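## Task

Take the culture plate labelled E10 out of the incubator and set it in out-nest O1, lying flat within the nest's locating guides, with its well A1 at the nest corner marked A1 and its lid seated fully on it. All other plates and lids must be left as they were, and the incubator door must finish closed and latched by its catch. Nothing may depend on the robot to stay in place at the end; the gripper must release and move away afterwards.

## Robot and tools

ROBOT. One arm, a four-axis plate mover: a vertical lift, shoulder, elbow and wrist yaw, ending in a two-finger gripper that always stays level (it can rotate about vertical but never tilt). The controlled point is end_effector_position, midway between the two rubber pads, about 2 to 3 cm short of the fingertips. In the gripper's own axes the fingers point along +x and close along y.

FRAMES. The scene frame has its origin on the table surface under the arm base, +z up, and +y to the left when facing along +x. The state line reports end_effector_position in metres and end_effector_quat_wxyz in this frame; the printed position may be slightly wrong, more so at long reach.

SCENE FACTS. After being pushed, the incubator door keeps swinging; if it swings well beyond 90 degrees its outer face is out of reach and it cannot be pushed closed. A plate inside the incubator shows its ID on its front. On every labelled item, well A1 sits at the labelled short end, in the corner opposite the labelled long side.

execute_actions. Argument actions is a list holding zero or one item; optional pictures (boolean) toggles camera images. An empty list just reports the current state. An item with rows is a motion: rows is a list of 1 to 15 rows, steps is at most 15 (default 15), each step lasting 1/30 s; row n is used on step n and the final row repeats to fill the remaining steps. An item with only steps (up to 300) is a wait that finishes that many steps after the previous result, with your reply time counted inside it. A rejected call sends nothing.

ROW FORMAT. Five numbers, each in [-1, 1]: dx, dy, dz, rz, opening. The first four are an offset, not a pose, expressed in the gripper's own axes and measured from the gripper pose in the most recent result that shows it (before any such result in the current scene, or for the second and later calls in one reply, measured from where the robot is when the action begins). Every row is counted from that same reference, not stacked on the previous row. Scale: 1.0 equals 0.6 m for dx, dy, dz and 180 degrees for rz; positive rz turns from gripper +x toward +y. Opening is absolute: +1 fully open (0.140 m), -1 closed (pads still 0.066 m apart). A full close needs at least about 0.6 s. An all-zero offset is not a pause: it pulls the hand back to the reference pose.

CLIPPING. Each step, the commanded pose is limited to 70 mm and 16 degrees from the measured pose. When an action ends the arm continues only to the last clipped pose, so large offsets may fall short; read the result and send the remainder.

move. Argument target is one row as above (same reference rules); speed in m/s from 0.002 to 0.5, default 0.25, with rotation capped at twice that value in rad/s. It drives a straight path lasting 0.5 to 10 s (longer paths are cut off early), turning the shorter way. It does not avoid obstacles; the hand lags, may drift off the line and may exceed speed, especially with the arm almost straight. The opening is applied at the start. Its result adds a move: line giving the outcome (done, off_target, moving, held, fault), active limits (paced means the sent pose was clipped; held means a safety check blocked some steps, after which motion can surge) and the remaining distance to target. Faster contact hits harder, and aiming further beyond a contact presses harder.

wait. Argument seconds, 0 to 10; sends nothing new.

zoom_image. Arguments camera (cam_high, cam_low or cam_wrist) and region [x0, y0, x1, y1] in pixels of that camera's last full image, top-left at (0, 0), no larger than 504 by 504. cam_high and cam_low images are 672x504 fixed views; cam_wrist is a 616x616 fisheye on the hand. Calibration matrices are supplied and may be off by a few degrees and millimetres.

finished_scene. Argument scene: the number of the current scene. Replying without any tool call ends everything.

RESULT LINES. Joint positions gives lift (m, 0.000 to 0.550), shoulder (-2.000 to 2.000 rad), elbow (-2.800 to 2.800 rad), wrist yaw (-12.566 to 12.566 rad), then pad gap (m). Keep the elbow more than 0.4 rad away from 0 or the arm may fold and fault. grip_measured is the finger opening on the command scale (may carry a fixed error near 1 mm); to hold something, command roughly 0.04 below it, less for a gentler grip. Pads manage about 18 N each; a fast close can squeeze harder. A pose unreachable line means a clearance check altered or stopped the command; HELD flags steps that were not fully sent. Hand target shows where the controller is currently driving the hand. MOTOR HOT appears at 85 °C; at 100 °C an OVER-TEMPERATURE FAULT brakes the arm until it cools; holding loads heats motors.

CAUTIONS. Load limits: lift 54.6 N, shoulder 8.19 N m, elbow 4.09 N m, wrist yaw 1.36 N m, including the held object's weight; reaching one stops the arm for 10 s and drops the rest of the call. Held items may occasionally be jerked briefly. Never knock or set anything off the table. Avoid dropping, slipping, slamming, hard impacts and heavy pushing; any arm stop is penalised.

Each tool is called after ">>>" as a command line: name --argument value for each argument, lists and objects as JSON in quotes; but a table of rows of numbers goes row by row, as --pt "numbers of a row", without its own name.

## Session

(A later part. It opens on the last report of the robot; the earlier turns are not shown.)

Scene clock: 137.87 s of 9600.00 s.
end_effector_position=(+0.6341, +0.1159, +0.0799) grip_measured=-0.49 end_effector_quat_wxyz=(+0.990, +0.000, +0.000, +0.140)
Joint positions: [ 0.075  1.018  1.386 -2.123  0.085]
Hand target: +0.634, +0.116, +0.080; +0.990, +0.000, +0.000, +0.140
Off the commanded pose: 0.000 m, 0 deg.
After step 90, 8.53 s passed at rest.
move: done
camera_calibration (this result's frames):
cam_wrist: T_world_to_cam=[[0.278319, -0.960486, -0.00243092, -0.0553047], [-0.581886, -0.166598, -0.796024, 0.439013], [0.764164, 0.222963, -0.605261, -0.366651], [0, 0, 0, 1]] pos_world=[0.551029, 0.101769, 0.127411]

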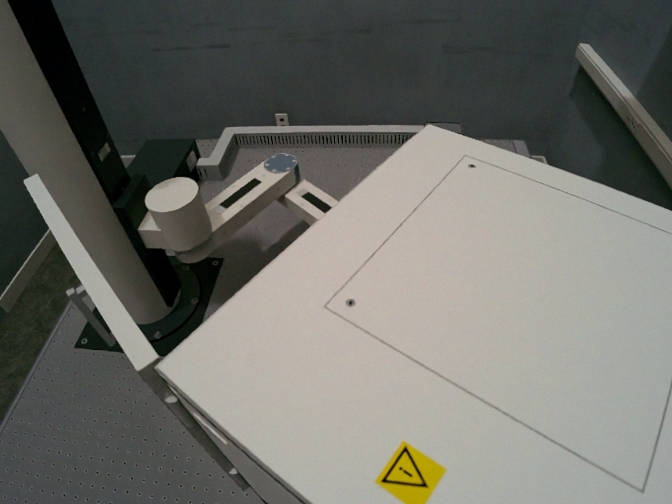

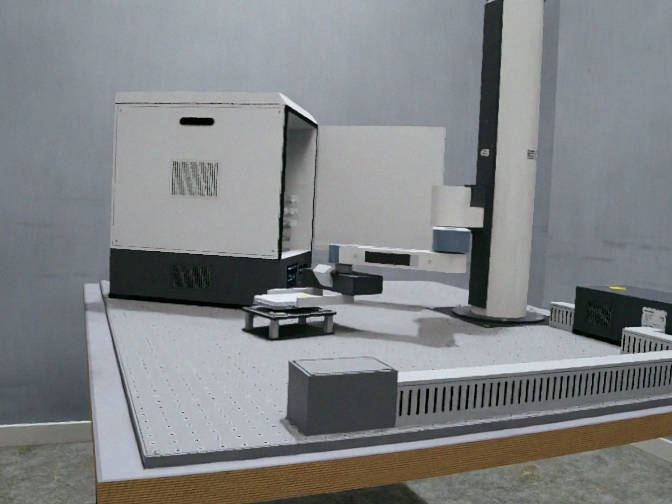

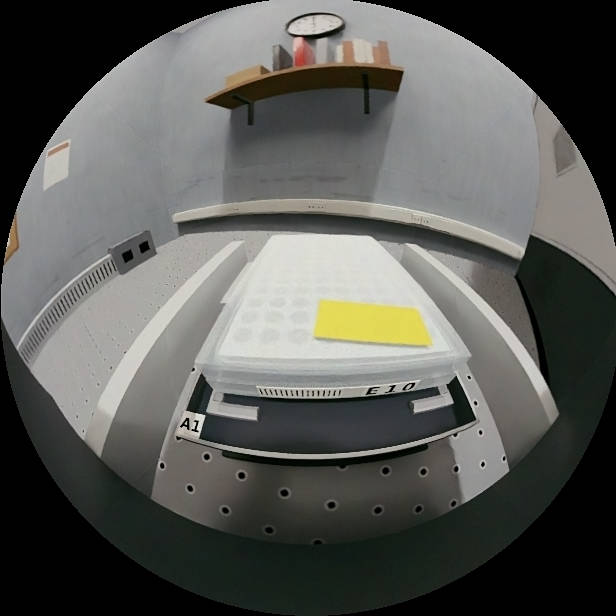

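>>> move --target '[-0.0008, -0.0013, -0.014, 0, -0.53]' --speed 0.015

>>> zoom_image --camera "cam_wrist" --region '[170, 350, 490, 480]'

Scene clock: 153.10 s of 9600.00 s.
end_effector_position=(+0.6339, +0.1151, +0.0715) grip_measured=-0.49 end_effector_quat_wxyz=(+0.990, +0.000, +0.000, +0.140)
Joint positions: [ 0.067  1.017  1.384 -2.12   0.085]
Hand target: +0.634, +0.115, +0.072; +0.990, +0.000, +0.000, +0.140
Off the commanded pose: 0.000 m, 0 deg.
After step 90, 11.43 s passed at rest.
move: done
camera_calibration (this result's frames):
cam_wrist: T_world_to_cam=[[0.278643, -0.960392, -0.00243092, -0.0561727], [-0.58183, -0.166794, -0.796024, 0.432027], [0.764089, 0.223221, -0.605261, -0.3714], [0, 0, 0, 1]] pos_world=[0.550801, 0.101016, 0.118973]

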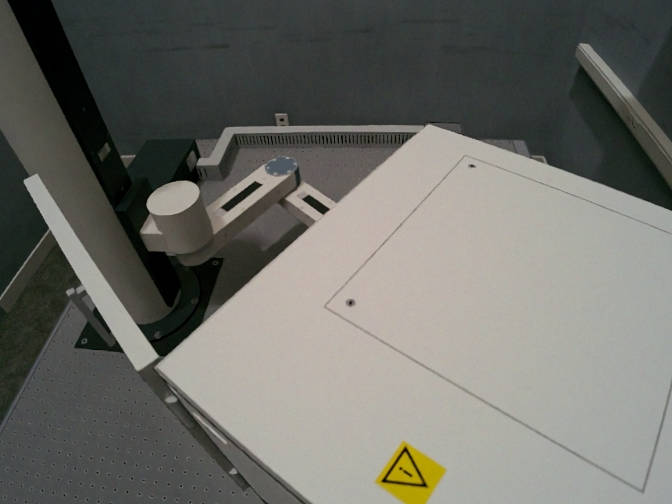

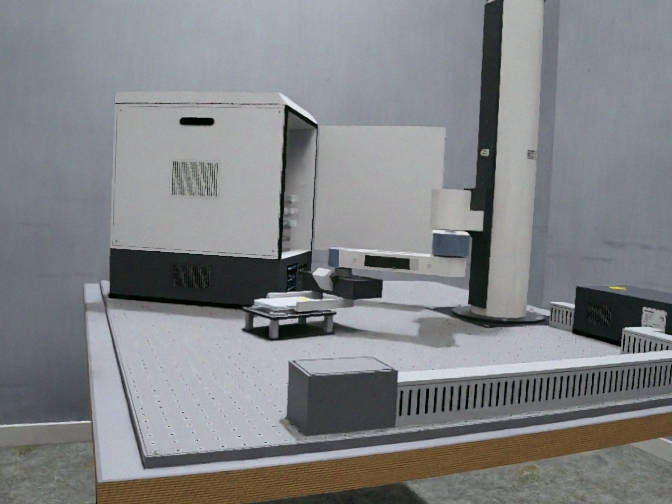

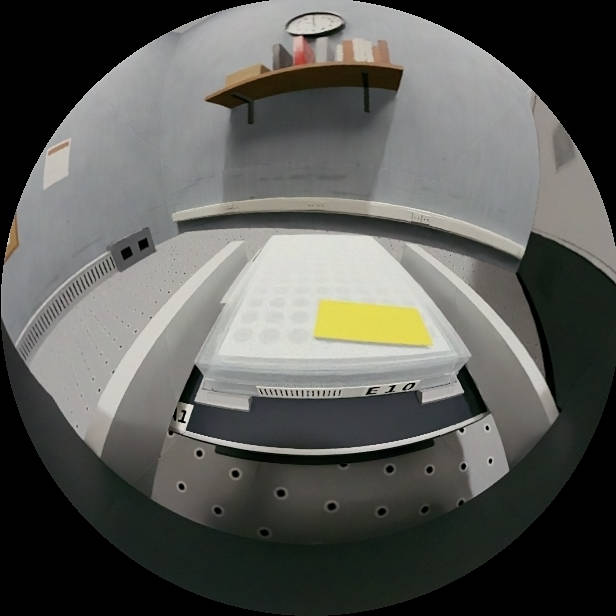

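Region (170, 350, 490, 480) of cam_wrist's 616x616 image, scaled by 1.575, with more detail than that image has; it fills the top 205 rows of this view, and the rest is white.

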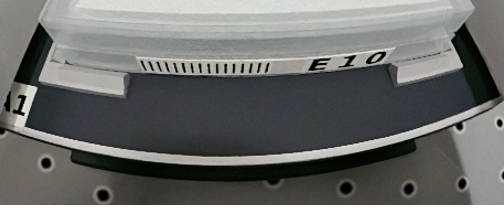

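>>> zoom_image --camera "cam_wrist" --region '[185, 365, 265, 420]'

>>> zoom_image --camera "cam_wrist" --region '[400, 355, 480, 410]'

Region (185, 365, 265, 420) of cam_wrist's 616x616 image, scaled by 6.300, with more detail than that image has; it fills the top 346 rows of this view, and the rest is white.

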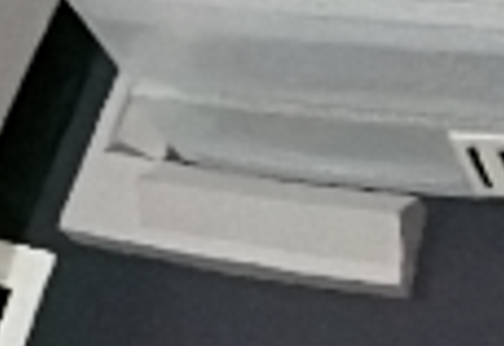

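Region (400, 355, 480, 410) of cam_wrist's 616x616 image, scaled by 6.300, with more detail than that image has; it fills the top 346 rows of this view, and the rest is white.

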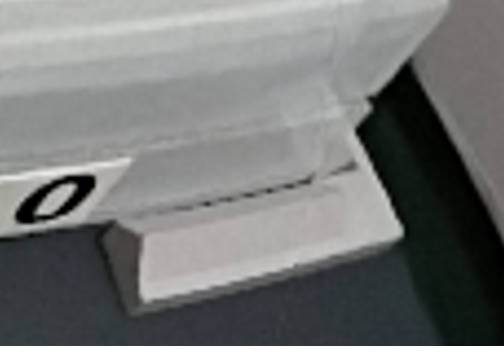

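>>> move --target '[0.0015, 0, -0.0035, 0, -0.53]' --speed 0.005

>>> zoom_image --camera "cam_wrist" --region '[170, 350, 490, 480]'

Scene clock: 164.50 s of 9600.00 s.
end_effector_position=(+0.6344, +0.1154, +0.0700) grip_measured=-0.49 end_effector_quat_wxyz=(+0.990, +0.000, +0.000, +0.140)
Joint positions: [ 0.065  1.016  1.387 -2.121  0.085]
Hand target: +0.635, +0.115, +0.069; +0.990, +0.000, +0.000, +0.140
Off the commanded pose: 0.001 m, 0 deg.
After step 90, 7.70 s passed at rest.
move: done
camera_calibration (this result's frames):
cam_wrist: T_world_to_cam=[[0.279067, -0.960268, -0.00243092, -0.0563908], [-0.581756, -0.167051, -0.796024, 0.43113], [0.76399, 0.223558, -0.605261, -0.372779], [0, 0, 0, 1]] pos_world=[0.551349, 0.101209, 0.117424]

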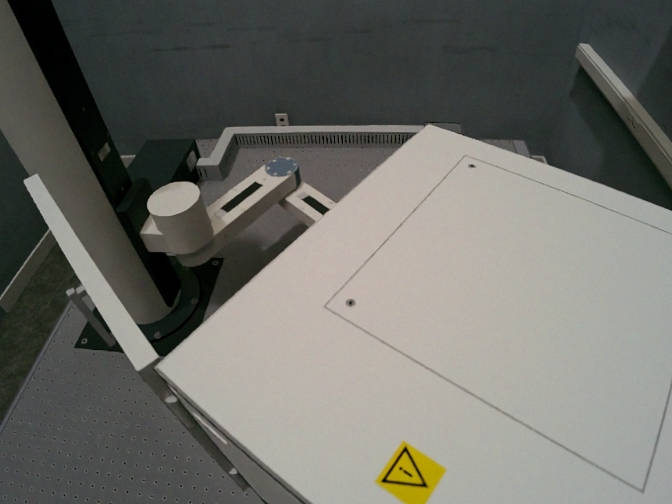

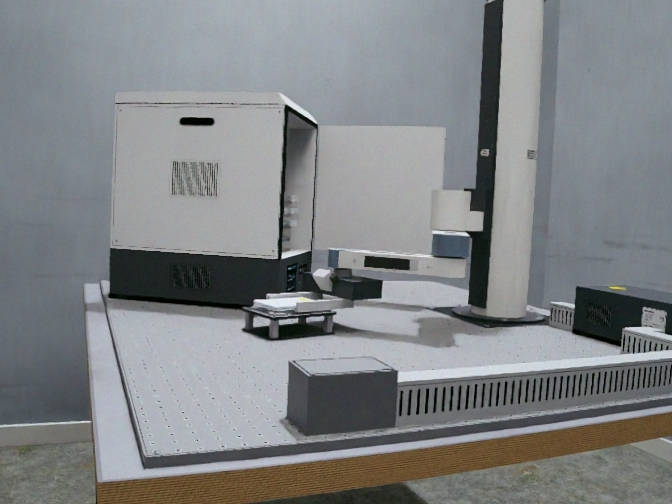

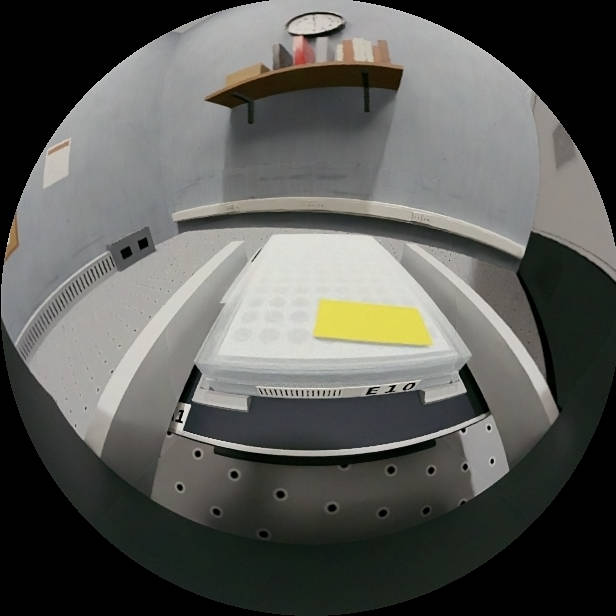

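Region (170, 350, 490, 480) of cam_wrist's 616x616 image, scaled by 1.575, with more detail than that image has; it fills the top 205 rows of this view, and the rest is white.

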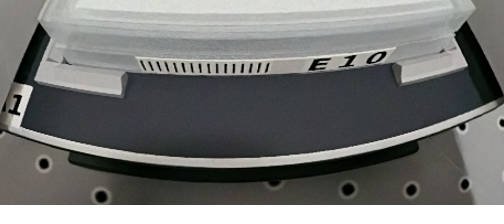

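>>> move --target '[-0.001, 0, 0.0005, 0, -0.53]' --speed 0.004

>>> move --target '[0, 0, -0.0025, 0, -0.53]' --speed 0.004

Scene clock: 169.57 s of 9600.00 s.
end_effector_position=(+0.6339, +0.1152, +0.0702) grip_measured=-0.49 end_effector_quat_wxyz=(+0.990, +0.000, +0.000, +0.141)
Joint positions: [ 0.065  1.017  1.384 -2.119  0.085]
Hand target: +0.634, +0.115, +0.070; +0.990, +0.000, +0.000, +0.140
Off the commanded pose: 0.000 m, 0 deg.
After step 90, 1.37 s passed at rest.
move: done
camera_calibration (this result's frames):
cam_wrist: T_world_to_cam=[[0.279088, -0.960262, -0.00243092, -0.0563898], [-0.581752, -0.167064, -0.796024, 0.431019], [0.763985, 0.223575, -0.605261, -0.372204], [0, 0, 0, 1]] pos_world=[0.550842, 0.101074, 0.117684]

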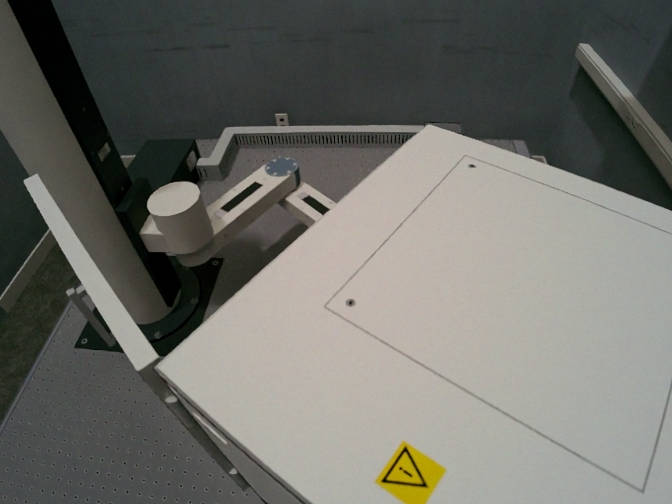

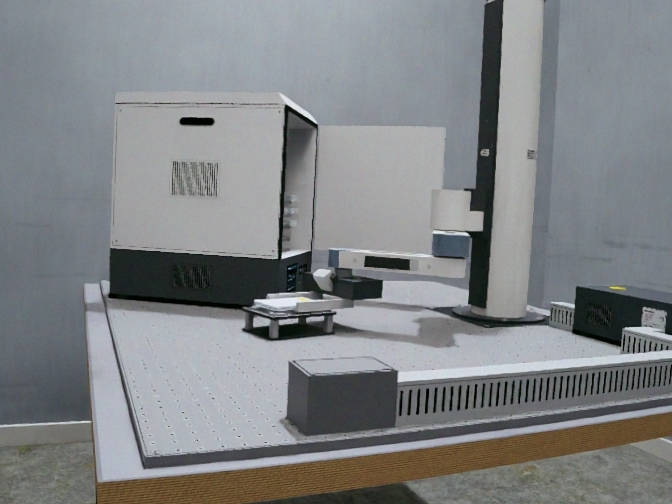

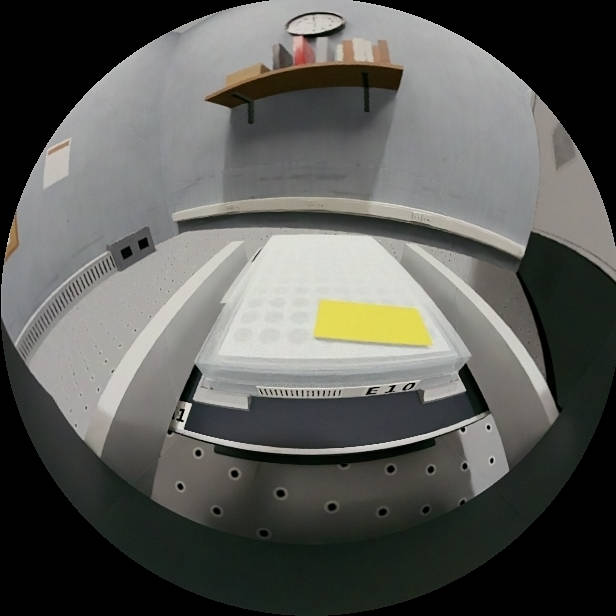

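Scene clock: 170.27 s of 9600.00 s.
end_effector_position=(+0.6339, +0.1152, +0.0695) grip_measured=-0.49 end_effector_quat_wxyz=(+0.990, +0.000, +0.000, +0.141)
Joint positions: [ 0.065  1.017  1.384 -2.119  0.085]
Hand target: +0.634, +0.115, +0.069; +0.990, +0.000, +0.000, +0.141
Off the commanded pose: 0.001 m, 0 deg.
move: done
camera_calibration (this result's frames):
cam_wrist: T_world_to_cam=[[0.279121, -0.960253, -0.00243092, -0.0564078], [-0.581747, -0.167084, -0.796024, 0.430458], [0.763978, 0.223601, -0.605261, -0.372621], [0, 0, 0, 1]] pos_world=[0.550836, 0.101075, 0.116985]

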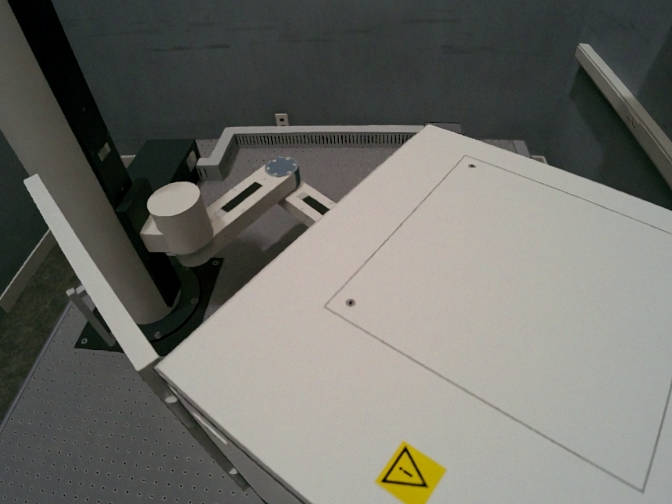

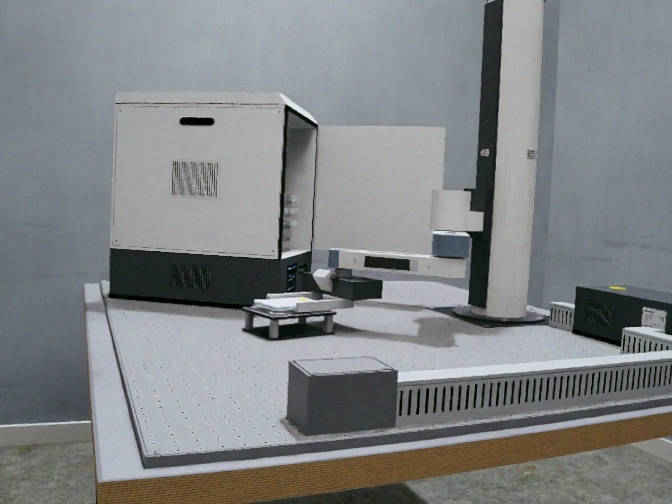

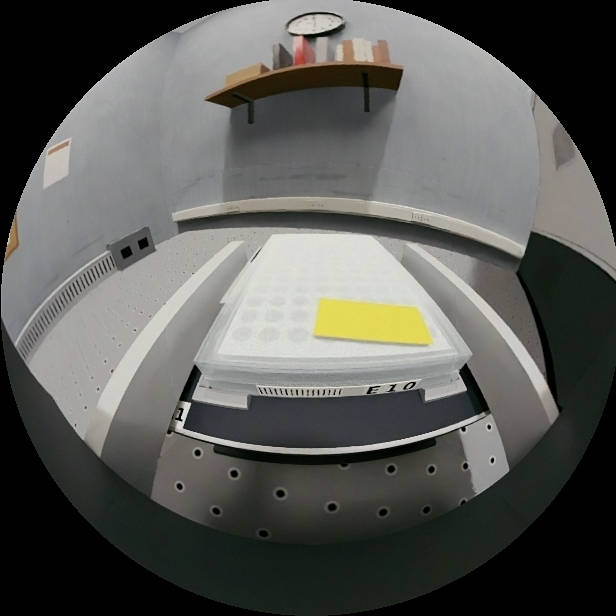

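>>> execute_actions --actions '[{"rows": [[0, 0, 0.0008, 0, -0.53]], "steps": 8}]'

>>> zoom_image --camera "cam_wrist" --region '[180, 350, 480, 430]'

>>> zoom_image --camera "cam_low" --region '[230, 270, 370, 350]'

Scene clock: 174.17 s of 9600.00 s.
end_effector_position=(+0.6339, +0.1152, +0.0700) grip_measured=-0.49 end_effector_quat_wxyz=(+0.990, +0.000, +0.000, +0.141)
Joint positions: [ 0.065  1.017  1.384 -2.119  0.085]
Hand target: +0.634, +0.115, +0.070; +0.990, +0.000, +0.000, +0.141
Off the commanded pose: 0.000 m, 0 deg.
Steps of this call (steps 1 to 90: nothing new was sent; then 0.63 s passed at rest; steps 91 to 98: all 8 steps of this action). Readings (end_effector_position):
91: (+0.6339, +0.1152, +0.0696)
92: (+0.6339, +0.1152, +0.0702)
94: (+0.6339, +0.1152, +0.0701)
98: the state above
camera_calibration (this result's frames):
cam_wrist: T_world_to_cam=[[0.279101, -0.960259, -0.00243092, -0.0563951], [-0.58175, -0.167071, -0.796024, 0.430873], [0.763983, 0.223585, -0.605261, -0.372309], [0, 0, 0, 1]] pos_world=[0.550838, 0.101075, 0.117504]

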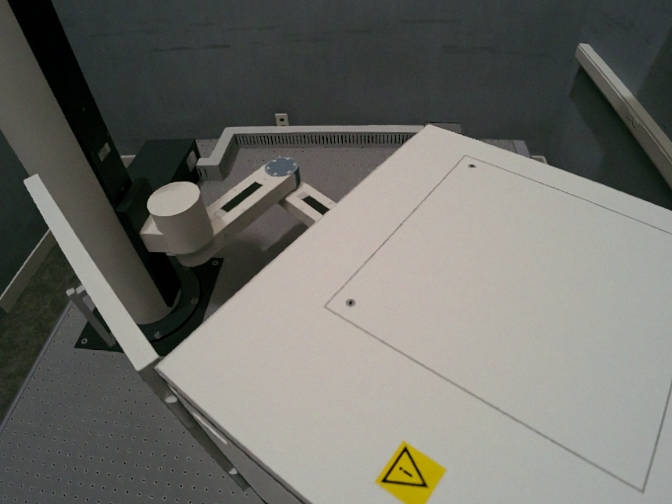

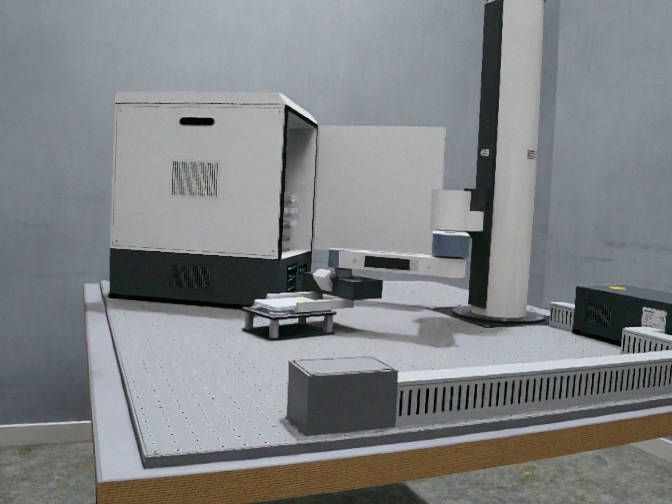

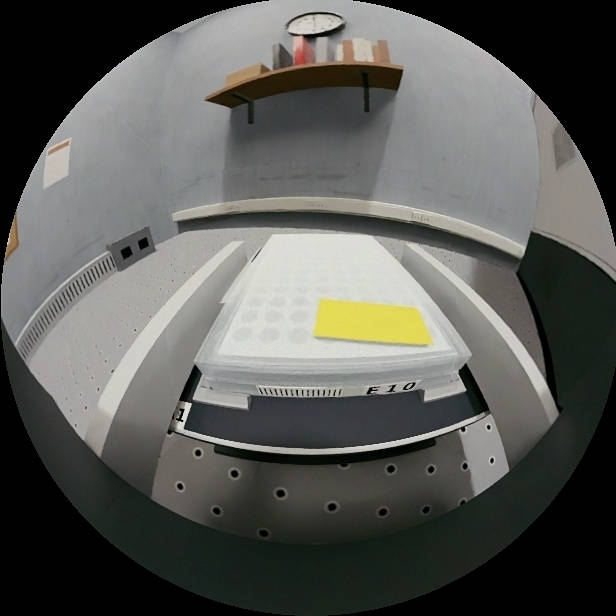

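Region (180, 350, 480, 430) of cam_wrist's 616x616 image, scaled by 1.680, with more detail than that image has; it fills the top 134 rows of this view, and the rest is white.

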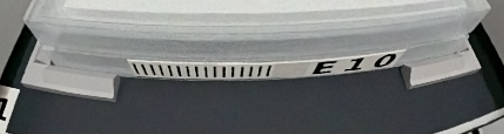

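Region (230, 270, 370, 350) of cam_low's 672x504 image, scaled by 3.600, with more detail than that image has; it fills the top 288 rows of this view, and the rest is white.

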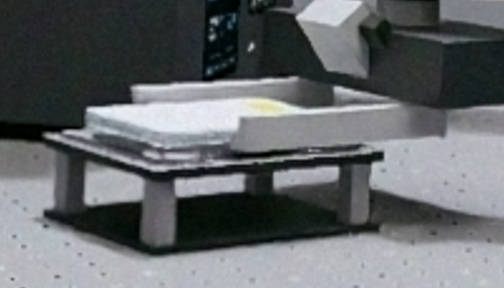

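>>> zoom_image --camera "cam_wrist" --region '[185, 365, 265, 420]'

>>> zoom_image --camera "cam_wrist" --region '[400, 355, 480, 410]'

Region (185, 365, 265, 420) of cam_wrist's 616x616 image, scaled by 6.300, with more detail than that image has; it fills the top 346 rows of this view, and the rest is white.

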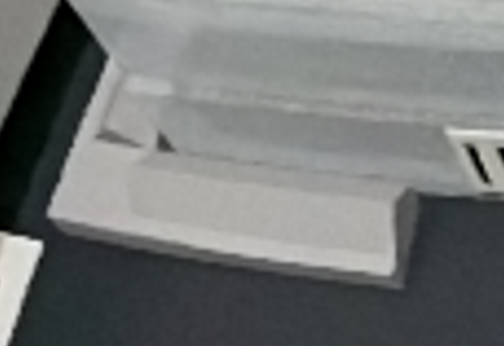

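Region (400, 355, 480, 410) of cam_wrist's 616x616 image, scaled by 6.300, with more detail than that image has; it fills the top 346 rows of this view, and the rest is white.

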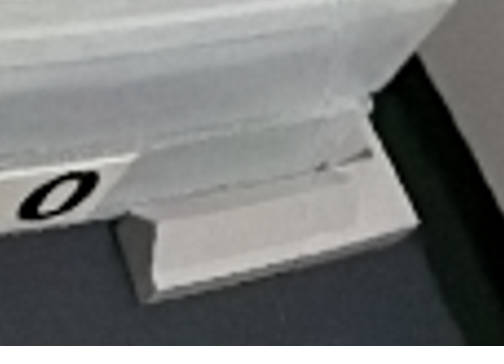

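>>> move --target '[0, 0, -0.0005, 0, 0.0]' --speed 0.004

>>> move --target '[-0.1, 0, 0.1, 0, 0.0]' --speed 0.1

Scene clock: 179.60 s of 9600.00 s.
end_effector_position=(+0.6339, +0.1152, +0.0698) grip_measured=+0.00 end_effector_quat_wxyz=(+0.990, +0.000, +0.000, +0.141)
Joint positions: [ 0.065  1.017  1.384 -2.119  0.103]
Hand target: +0.634, +0.115, +0.070; +0.990, +0.000, +0.000, +0.141
Off the commanded pose: 0.000 m, 0 deg.
After step 90, 1.73 s passed at rest.
move: done
camera_calibration (this result's frames):
cam_wrist: T_world_to_cam=[[0.279102, -0.960258, -0.00243092, -0.0563966], [-0.58175, -0.167072, -0.796024, 0.43068], [0.763982, 0.223586, -0.605261, -0.372455], [0, 0, 0, 1]] pos_world=[0.550838, 0.101075, 0.117262]

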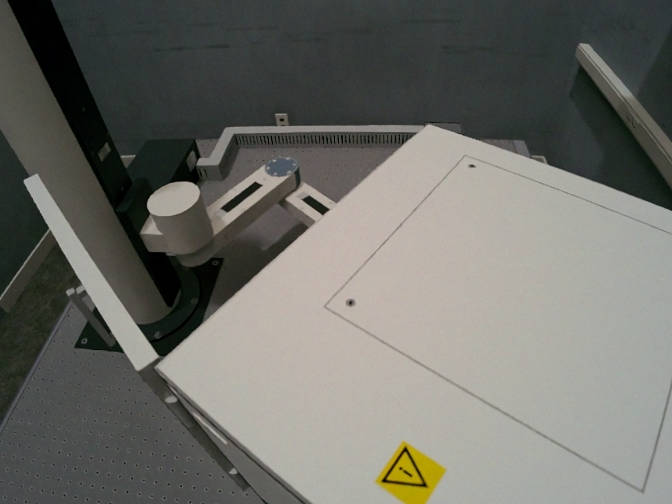

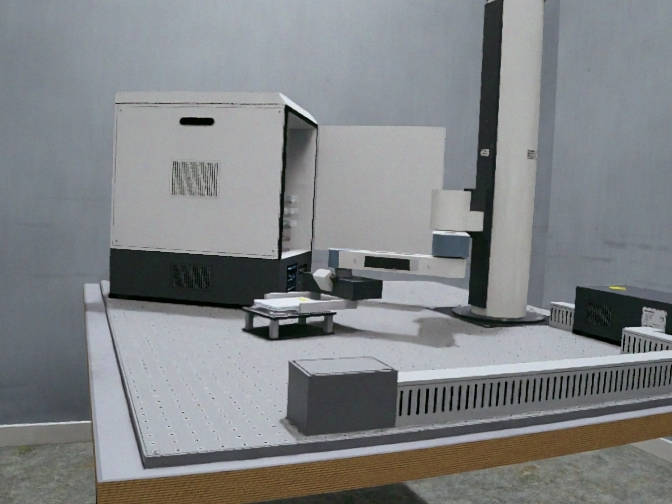

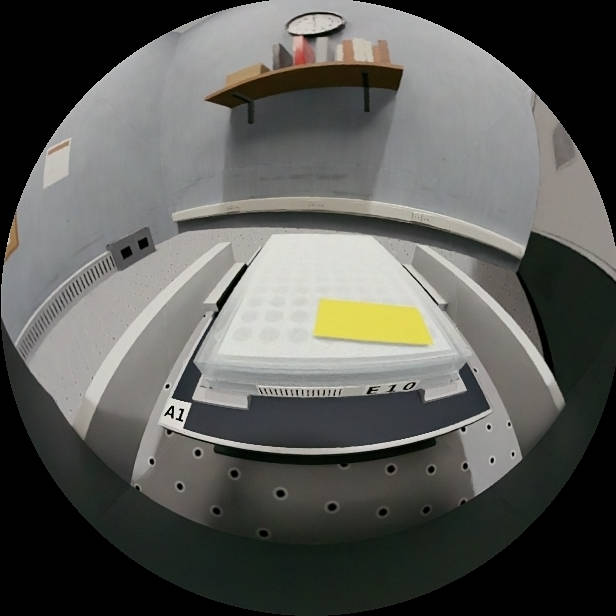

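Scene clock: 180.73 s of 9600.00 s.
end_effector_position=(+0.5763, +0.0984, +0.1299) grip_measured=+0.00 end_effector_quat_wxyz=(+0.990, +0.000, +0.000, +0.140)
Joint positions: [ 0.125  1.116  1.097 -1.932  0.103]
Hand target: +0.576, +0.098, +0.130; +0.990, +0.000, +0.000, +0.141
Off the commanded pose: 0.000 m, 0 deg.
move: done
camera_calibration (this result's frames):
cam_wrist: T_world_to_cam=[[0.278571, -0.960412, -0.00243092, -0.0560114], [-0.581842, -0.166751, -0.796024, 0.442168], [0.764106, 0.223164, -0.605261, -0.288332], [0, 0, 0, 1]] pos_world=[0.493191, 0.0842832, 0.177324]

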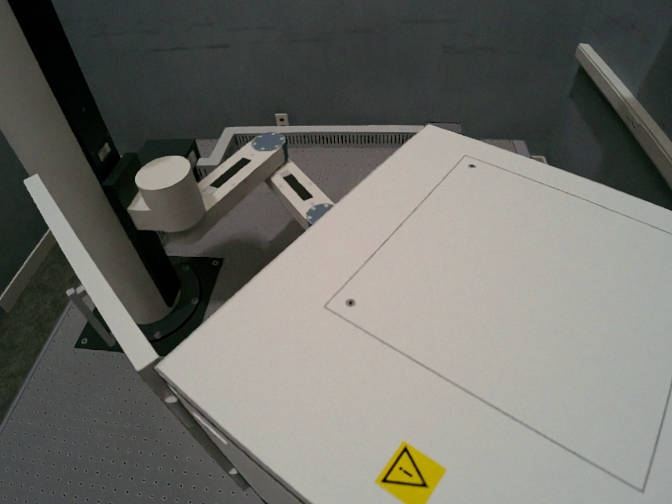

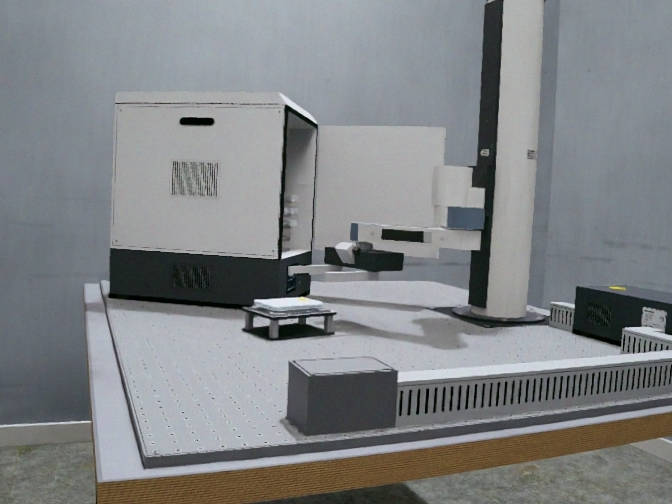

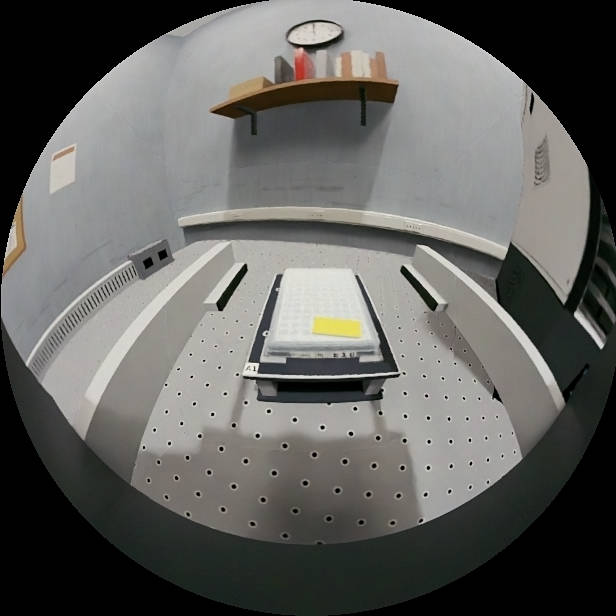

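>>> zoom_image --camera "cam_low" --region '[235, 285, 345, 345]'

>>> zoom_image --camera "cam_wrist" --region '[235, 255, 410, 405]'

Region (235, 285, 345, 345) of cam_low's 672x504 image, scaled by 4.582, with more detail than that image has; it fills the top 275 rows of this view, and the rest is white.

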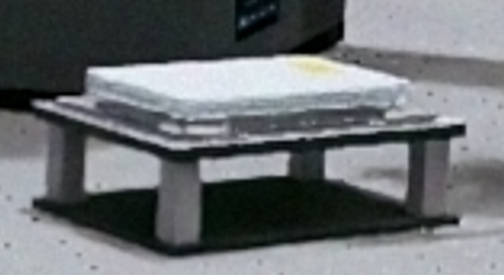

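Region (235, 255, 410, 405) of cam_wrist's 616x616 image, scaled by 2.880, with more detail than that image has; it fills the top 432 rows of this view, and the rest is white.

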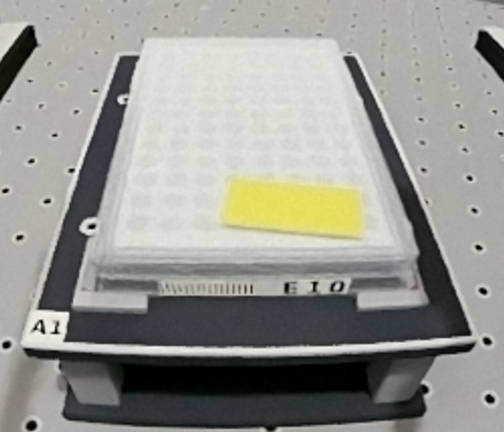

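>>> move --target '[-0.3082, -0.307, 0.7067, -0.3193, -1]' --speed 0.35

Scene clock: 212.83 s of 9600.00 s.
end_effector_position=(+0.4498, -0.1300, +0.5539) grip_measured=-1.00 end_effector_quat_wxyz=(+0.935, +0.000, +0.000, -0.353)
Joint positions: [ 0.549  0.802  0.665 -2.189  0.066]
Hand target: +0.450, -0.130, +0.554; +0.936, +0.000, +0.000, -0.353
Off the commanded pose: 0.000 m, 0 deg.
After step 90, 27.17 s passed at rest.
move: done
camera_calibration (this result's frames):
cam_wrist: T_world_to_cam=[[-0.660445, -0.75087, -0.00243092, 0.210475], [-0.453197, 0.401197, -0.796024, 0.684038], [0.598686, -0.524628, -0.605261, 0.0931572], [0, 0, 0, 1]] pos_world=[0.393239, -0.0675212, 0.601406]

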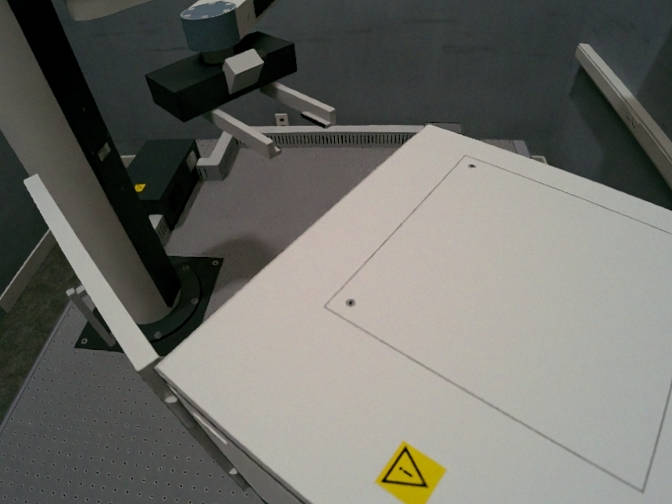

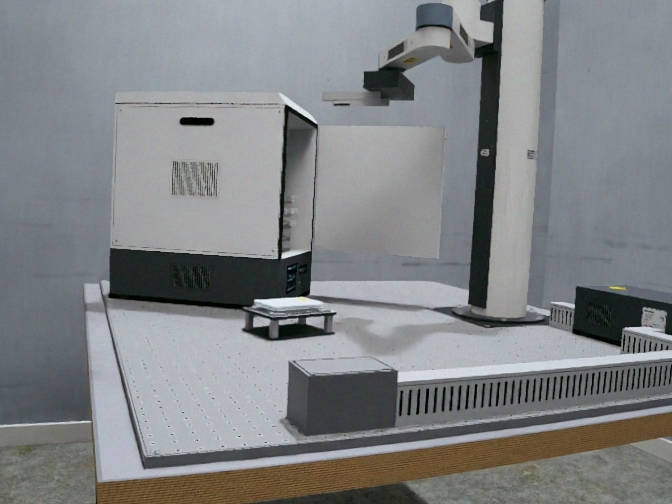

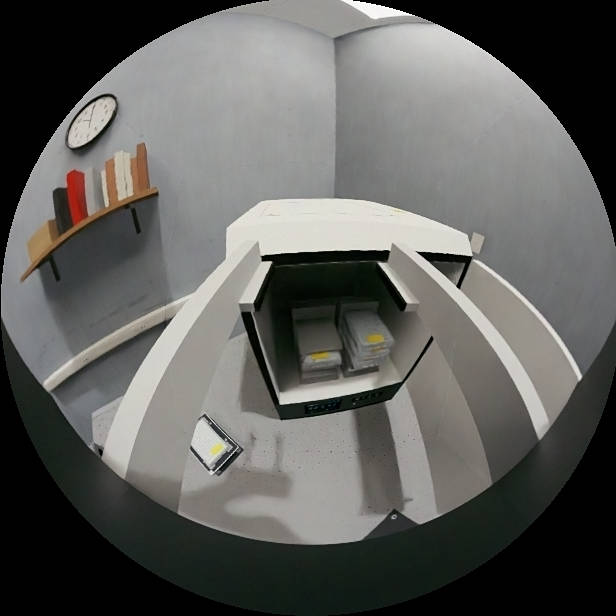

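>>> move --target '[0.075, -0.742, 0, 0.02, -1]' --speed 0.3

Scene clock: 224.00 s of 9600.00 s.
end_effector_position=(+0.1895, -0.4939, +0.5540) grip_measured=-1.00 end_effector_quat_wxyz=(+0.946, +0.000, +0.000, -0.324)
Joint positions: [ 0.549 -1.224  1.872 -1.307  0.066]
Hand target: +0.190, -0.494, +0.554; +0.946, +0.000, +0.000, -0.324
Off the commanded pose: 0.000 m, 0 deg.
After step 90, 6.17 s passed at rest.
move: done
camera_calibration (this result's frames):
cam_wrist: T_world_to_cam=[[-0.611827, -0.790988, -0.00243092, -0.263681], [-0.477573, 0.371848, -0.796024, 0.702253], [0.630549, -0.485868, -0.605261, 0.0711412], [0, 0, 0, 1]] pos_world=[0.129192, -0.435134, 0.601428]

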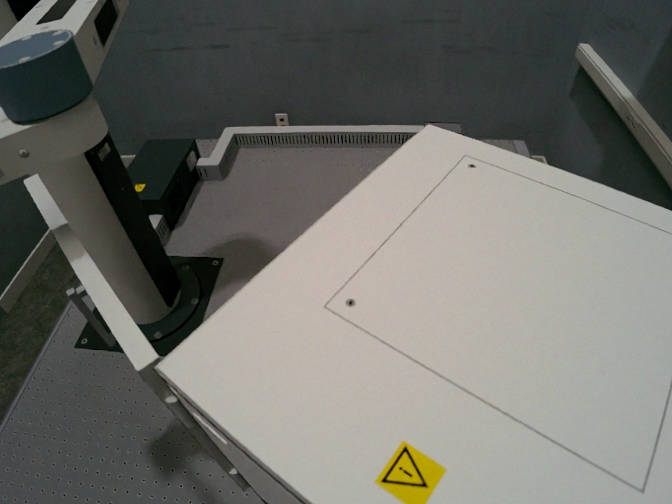

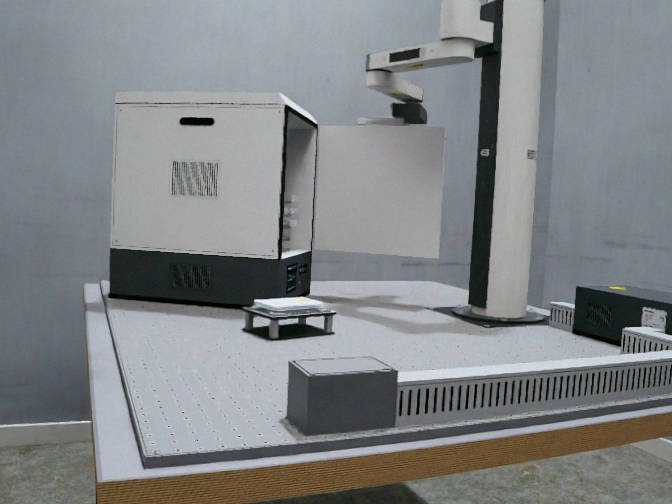

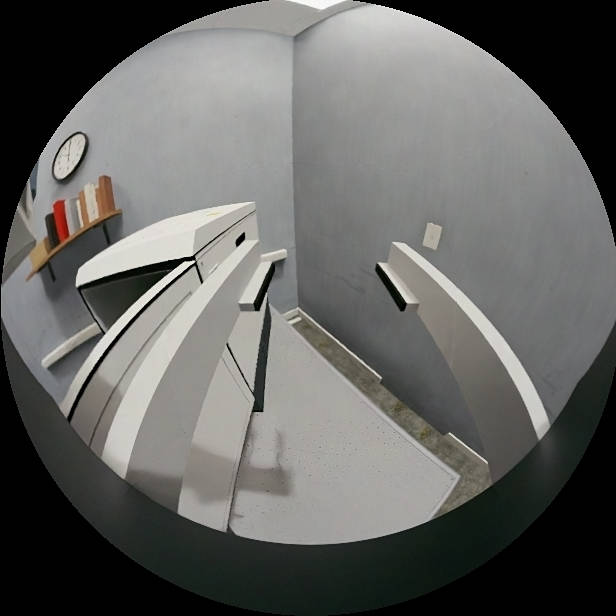

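>>> execute_actions --actions '[]'

Scene clock: 230.87 s of 9600.00 s.
end_effector_position=(+0.1896, -0.4939, +0.5540) grip_measured=-1.00 end_effector_quat_wxyz=(+0.946, +0.000, +0.000, -0.324)
Joint positions: [ 0.549 -1.224  1.872 -1.307  0.066]
Hand target: +0.190, -0.494, +0.554; +0.946, +0.000, +0.000, -0.324
Off the commanded pose: 0.000 m, 0 deg.
Steps of this call (steps 1 to 90: nothing new was sent; then 3.87 s passed at rest). Readings (end_effector_position):
1: (+0.1896, -0.4939, +0.5540)
2: (+0.1896, -0.4939, +0.5540)
4: (+0.1896, -0.4939, +0.5540)
8: (+0.1896, -0.4939, +0.5540)
90: the state above
camera_calibration (this result's frames):
cam_wrist: T_world_to_cam=[[-0.611821, -0.790993, -0.00243092, -0.263676], [-0.477576, 0.371844, -0.796024, 0.702256], [0.630553, -0.485863, -0.605261, 0.0711375], [0, 0, 0, 1]] pos_world=[0.129202, -0.435132, 0.601428]

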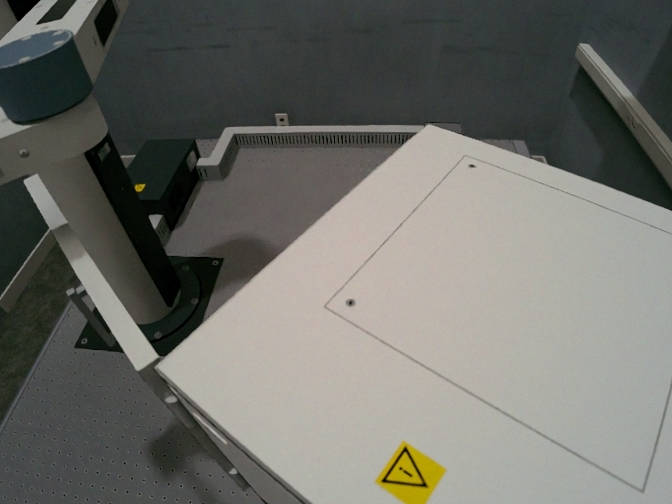

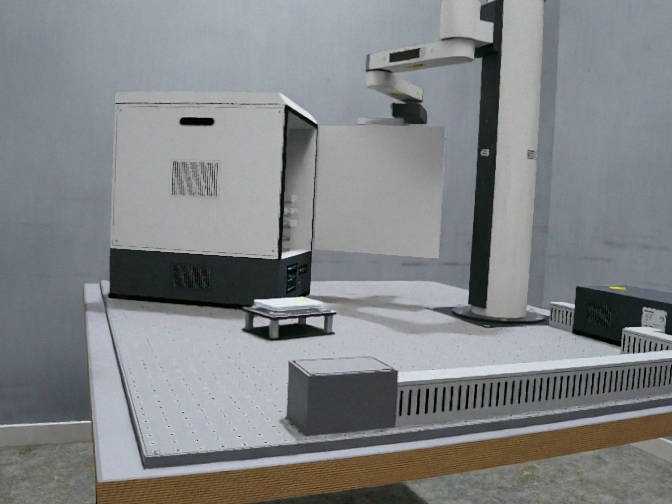

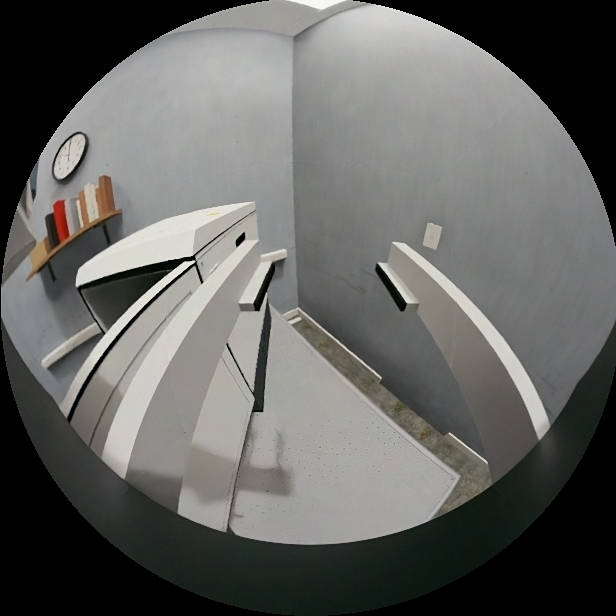

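>>> move --target '[0, 0.02, -0.13, 0, -1]' --speed 0.12

Scene clock: 240.20 s of 9600.00 s.
end_effector_position=(+0.1969, -0.4845, +0.4759) grip_measured=-1.00 end_effector_quat_wxyz=(+0.946, +0.000, +0.000, -0.324)
Joint positions: [ 0.471 -1.181  1.802 -1.281  0.066]
Hand target: +0.197, -0.484, +0.476; +0.946, +0.000, +0.000, -0.324
Off the commanded pose: 0.000 m, 0 deg.
After step 90, 5.37 s passed at rest.
move: done
camera_calibration (this result's frames):
cam_wrist: T_world_to_cam=[[-0.61201, -0.790846, -0.00243092, -0.251804], [-0.477487, 0.371958, -0.796024, 0.640143], [0.630437, -0.486014, -0.605261, 0.0238061], [0, 0, 0, 1]] pos_world=[0.136545, -0.425675, 0.523366]

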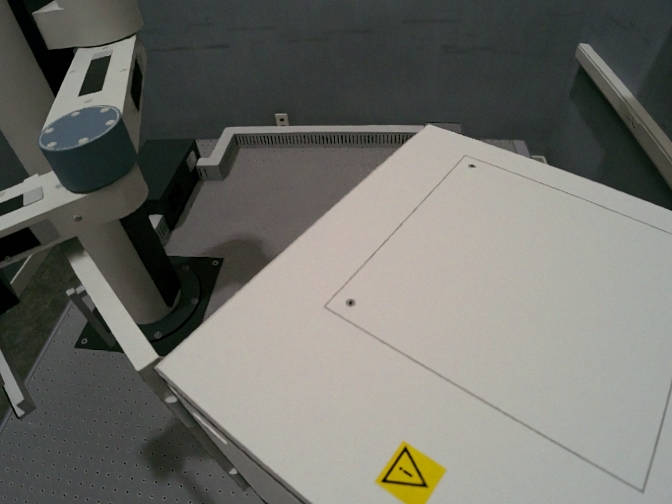

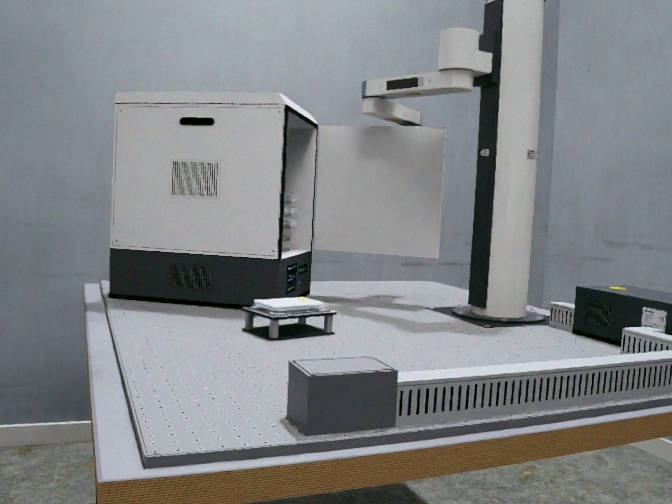

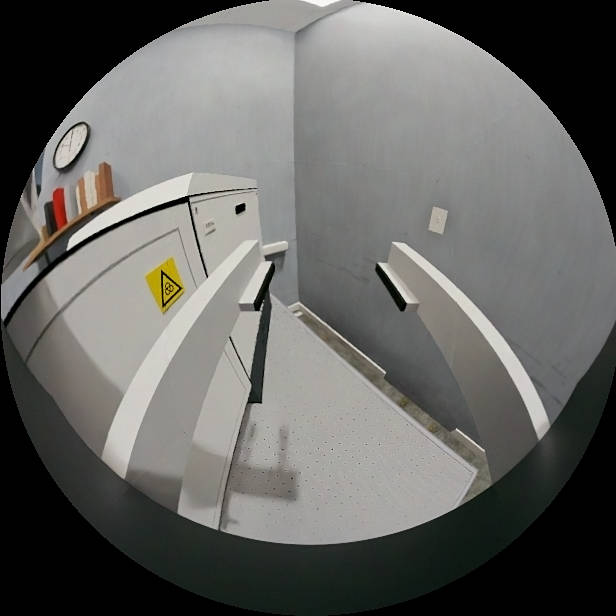

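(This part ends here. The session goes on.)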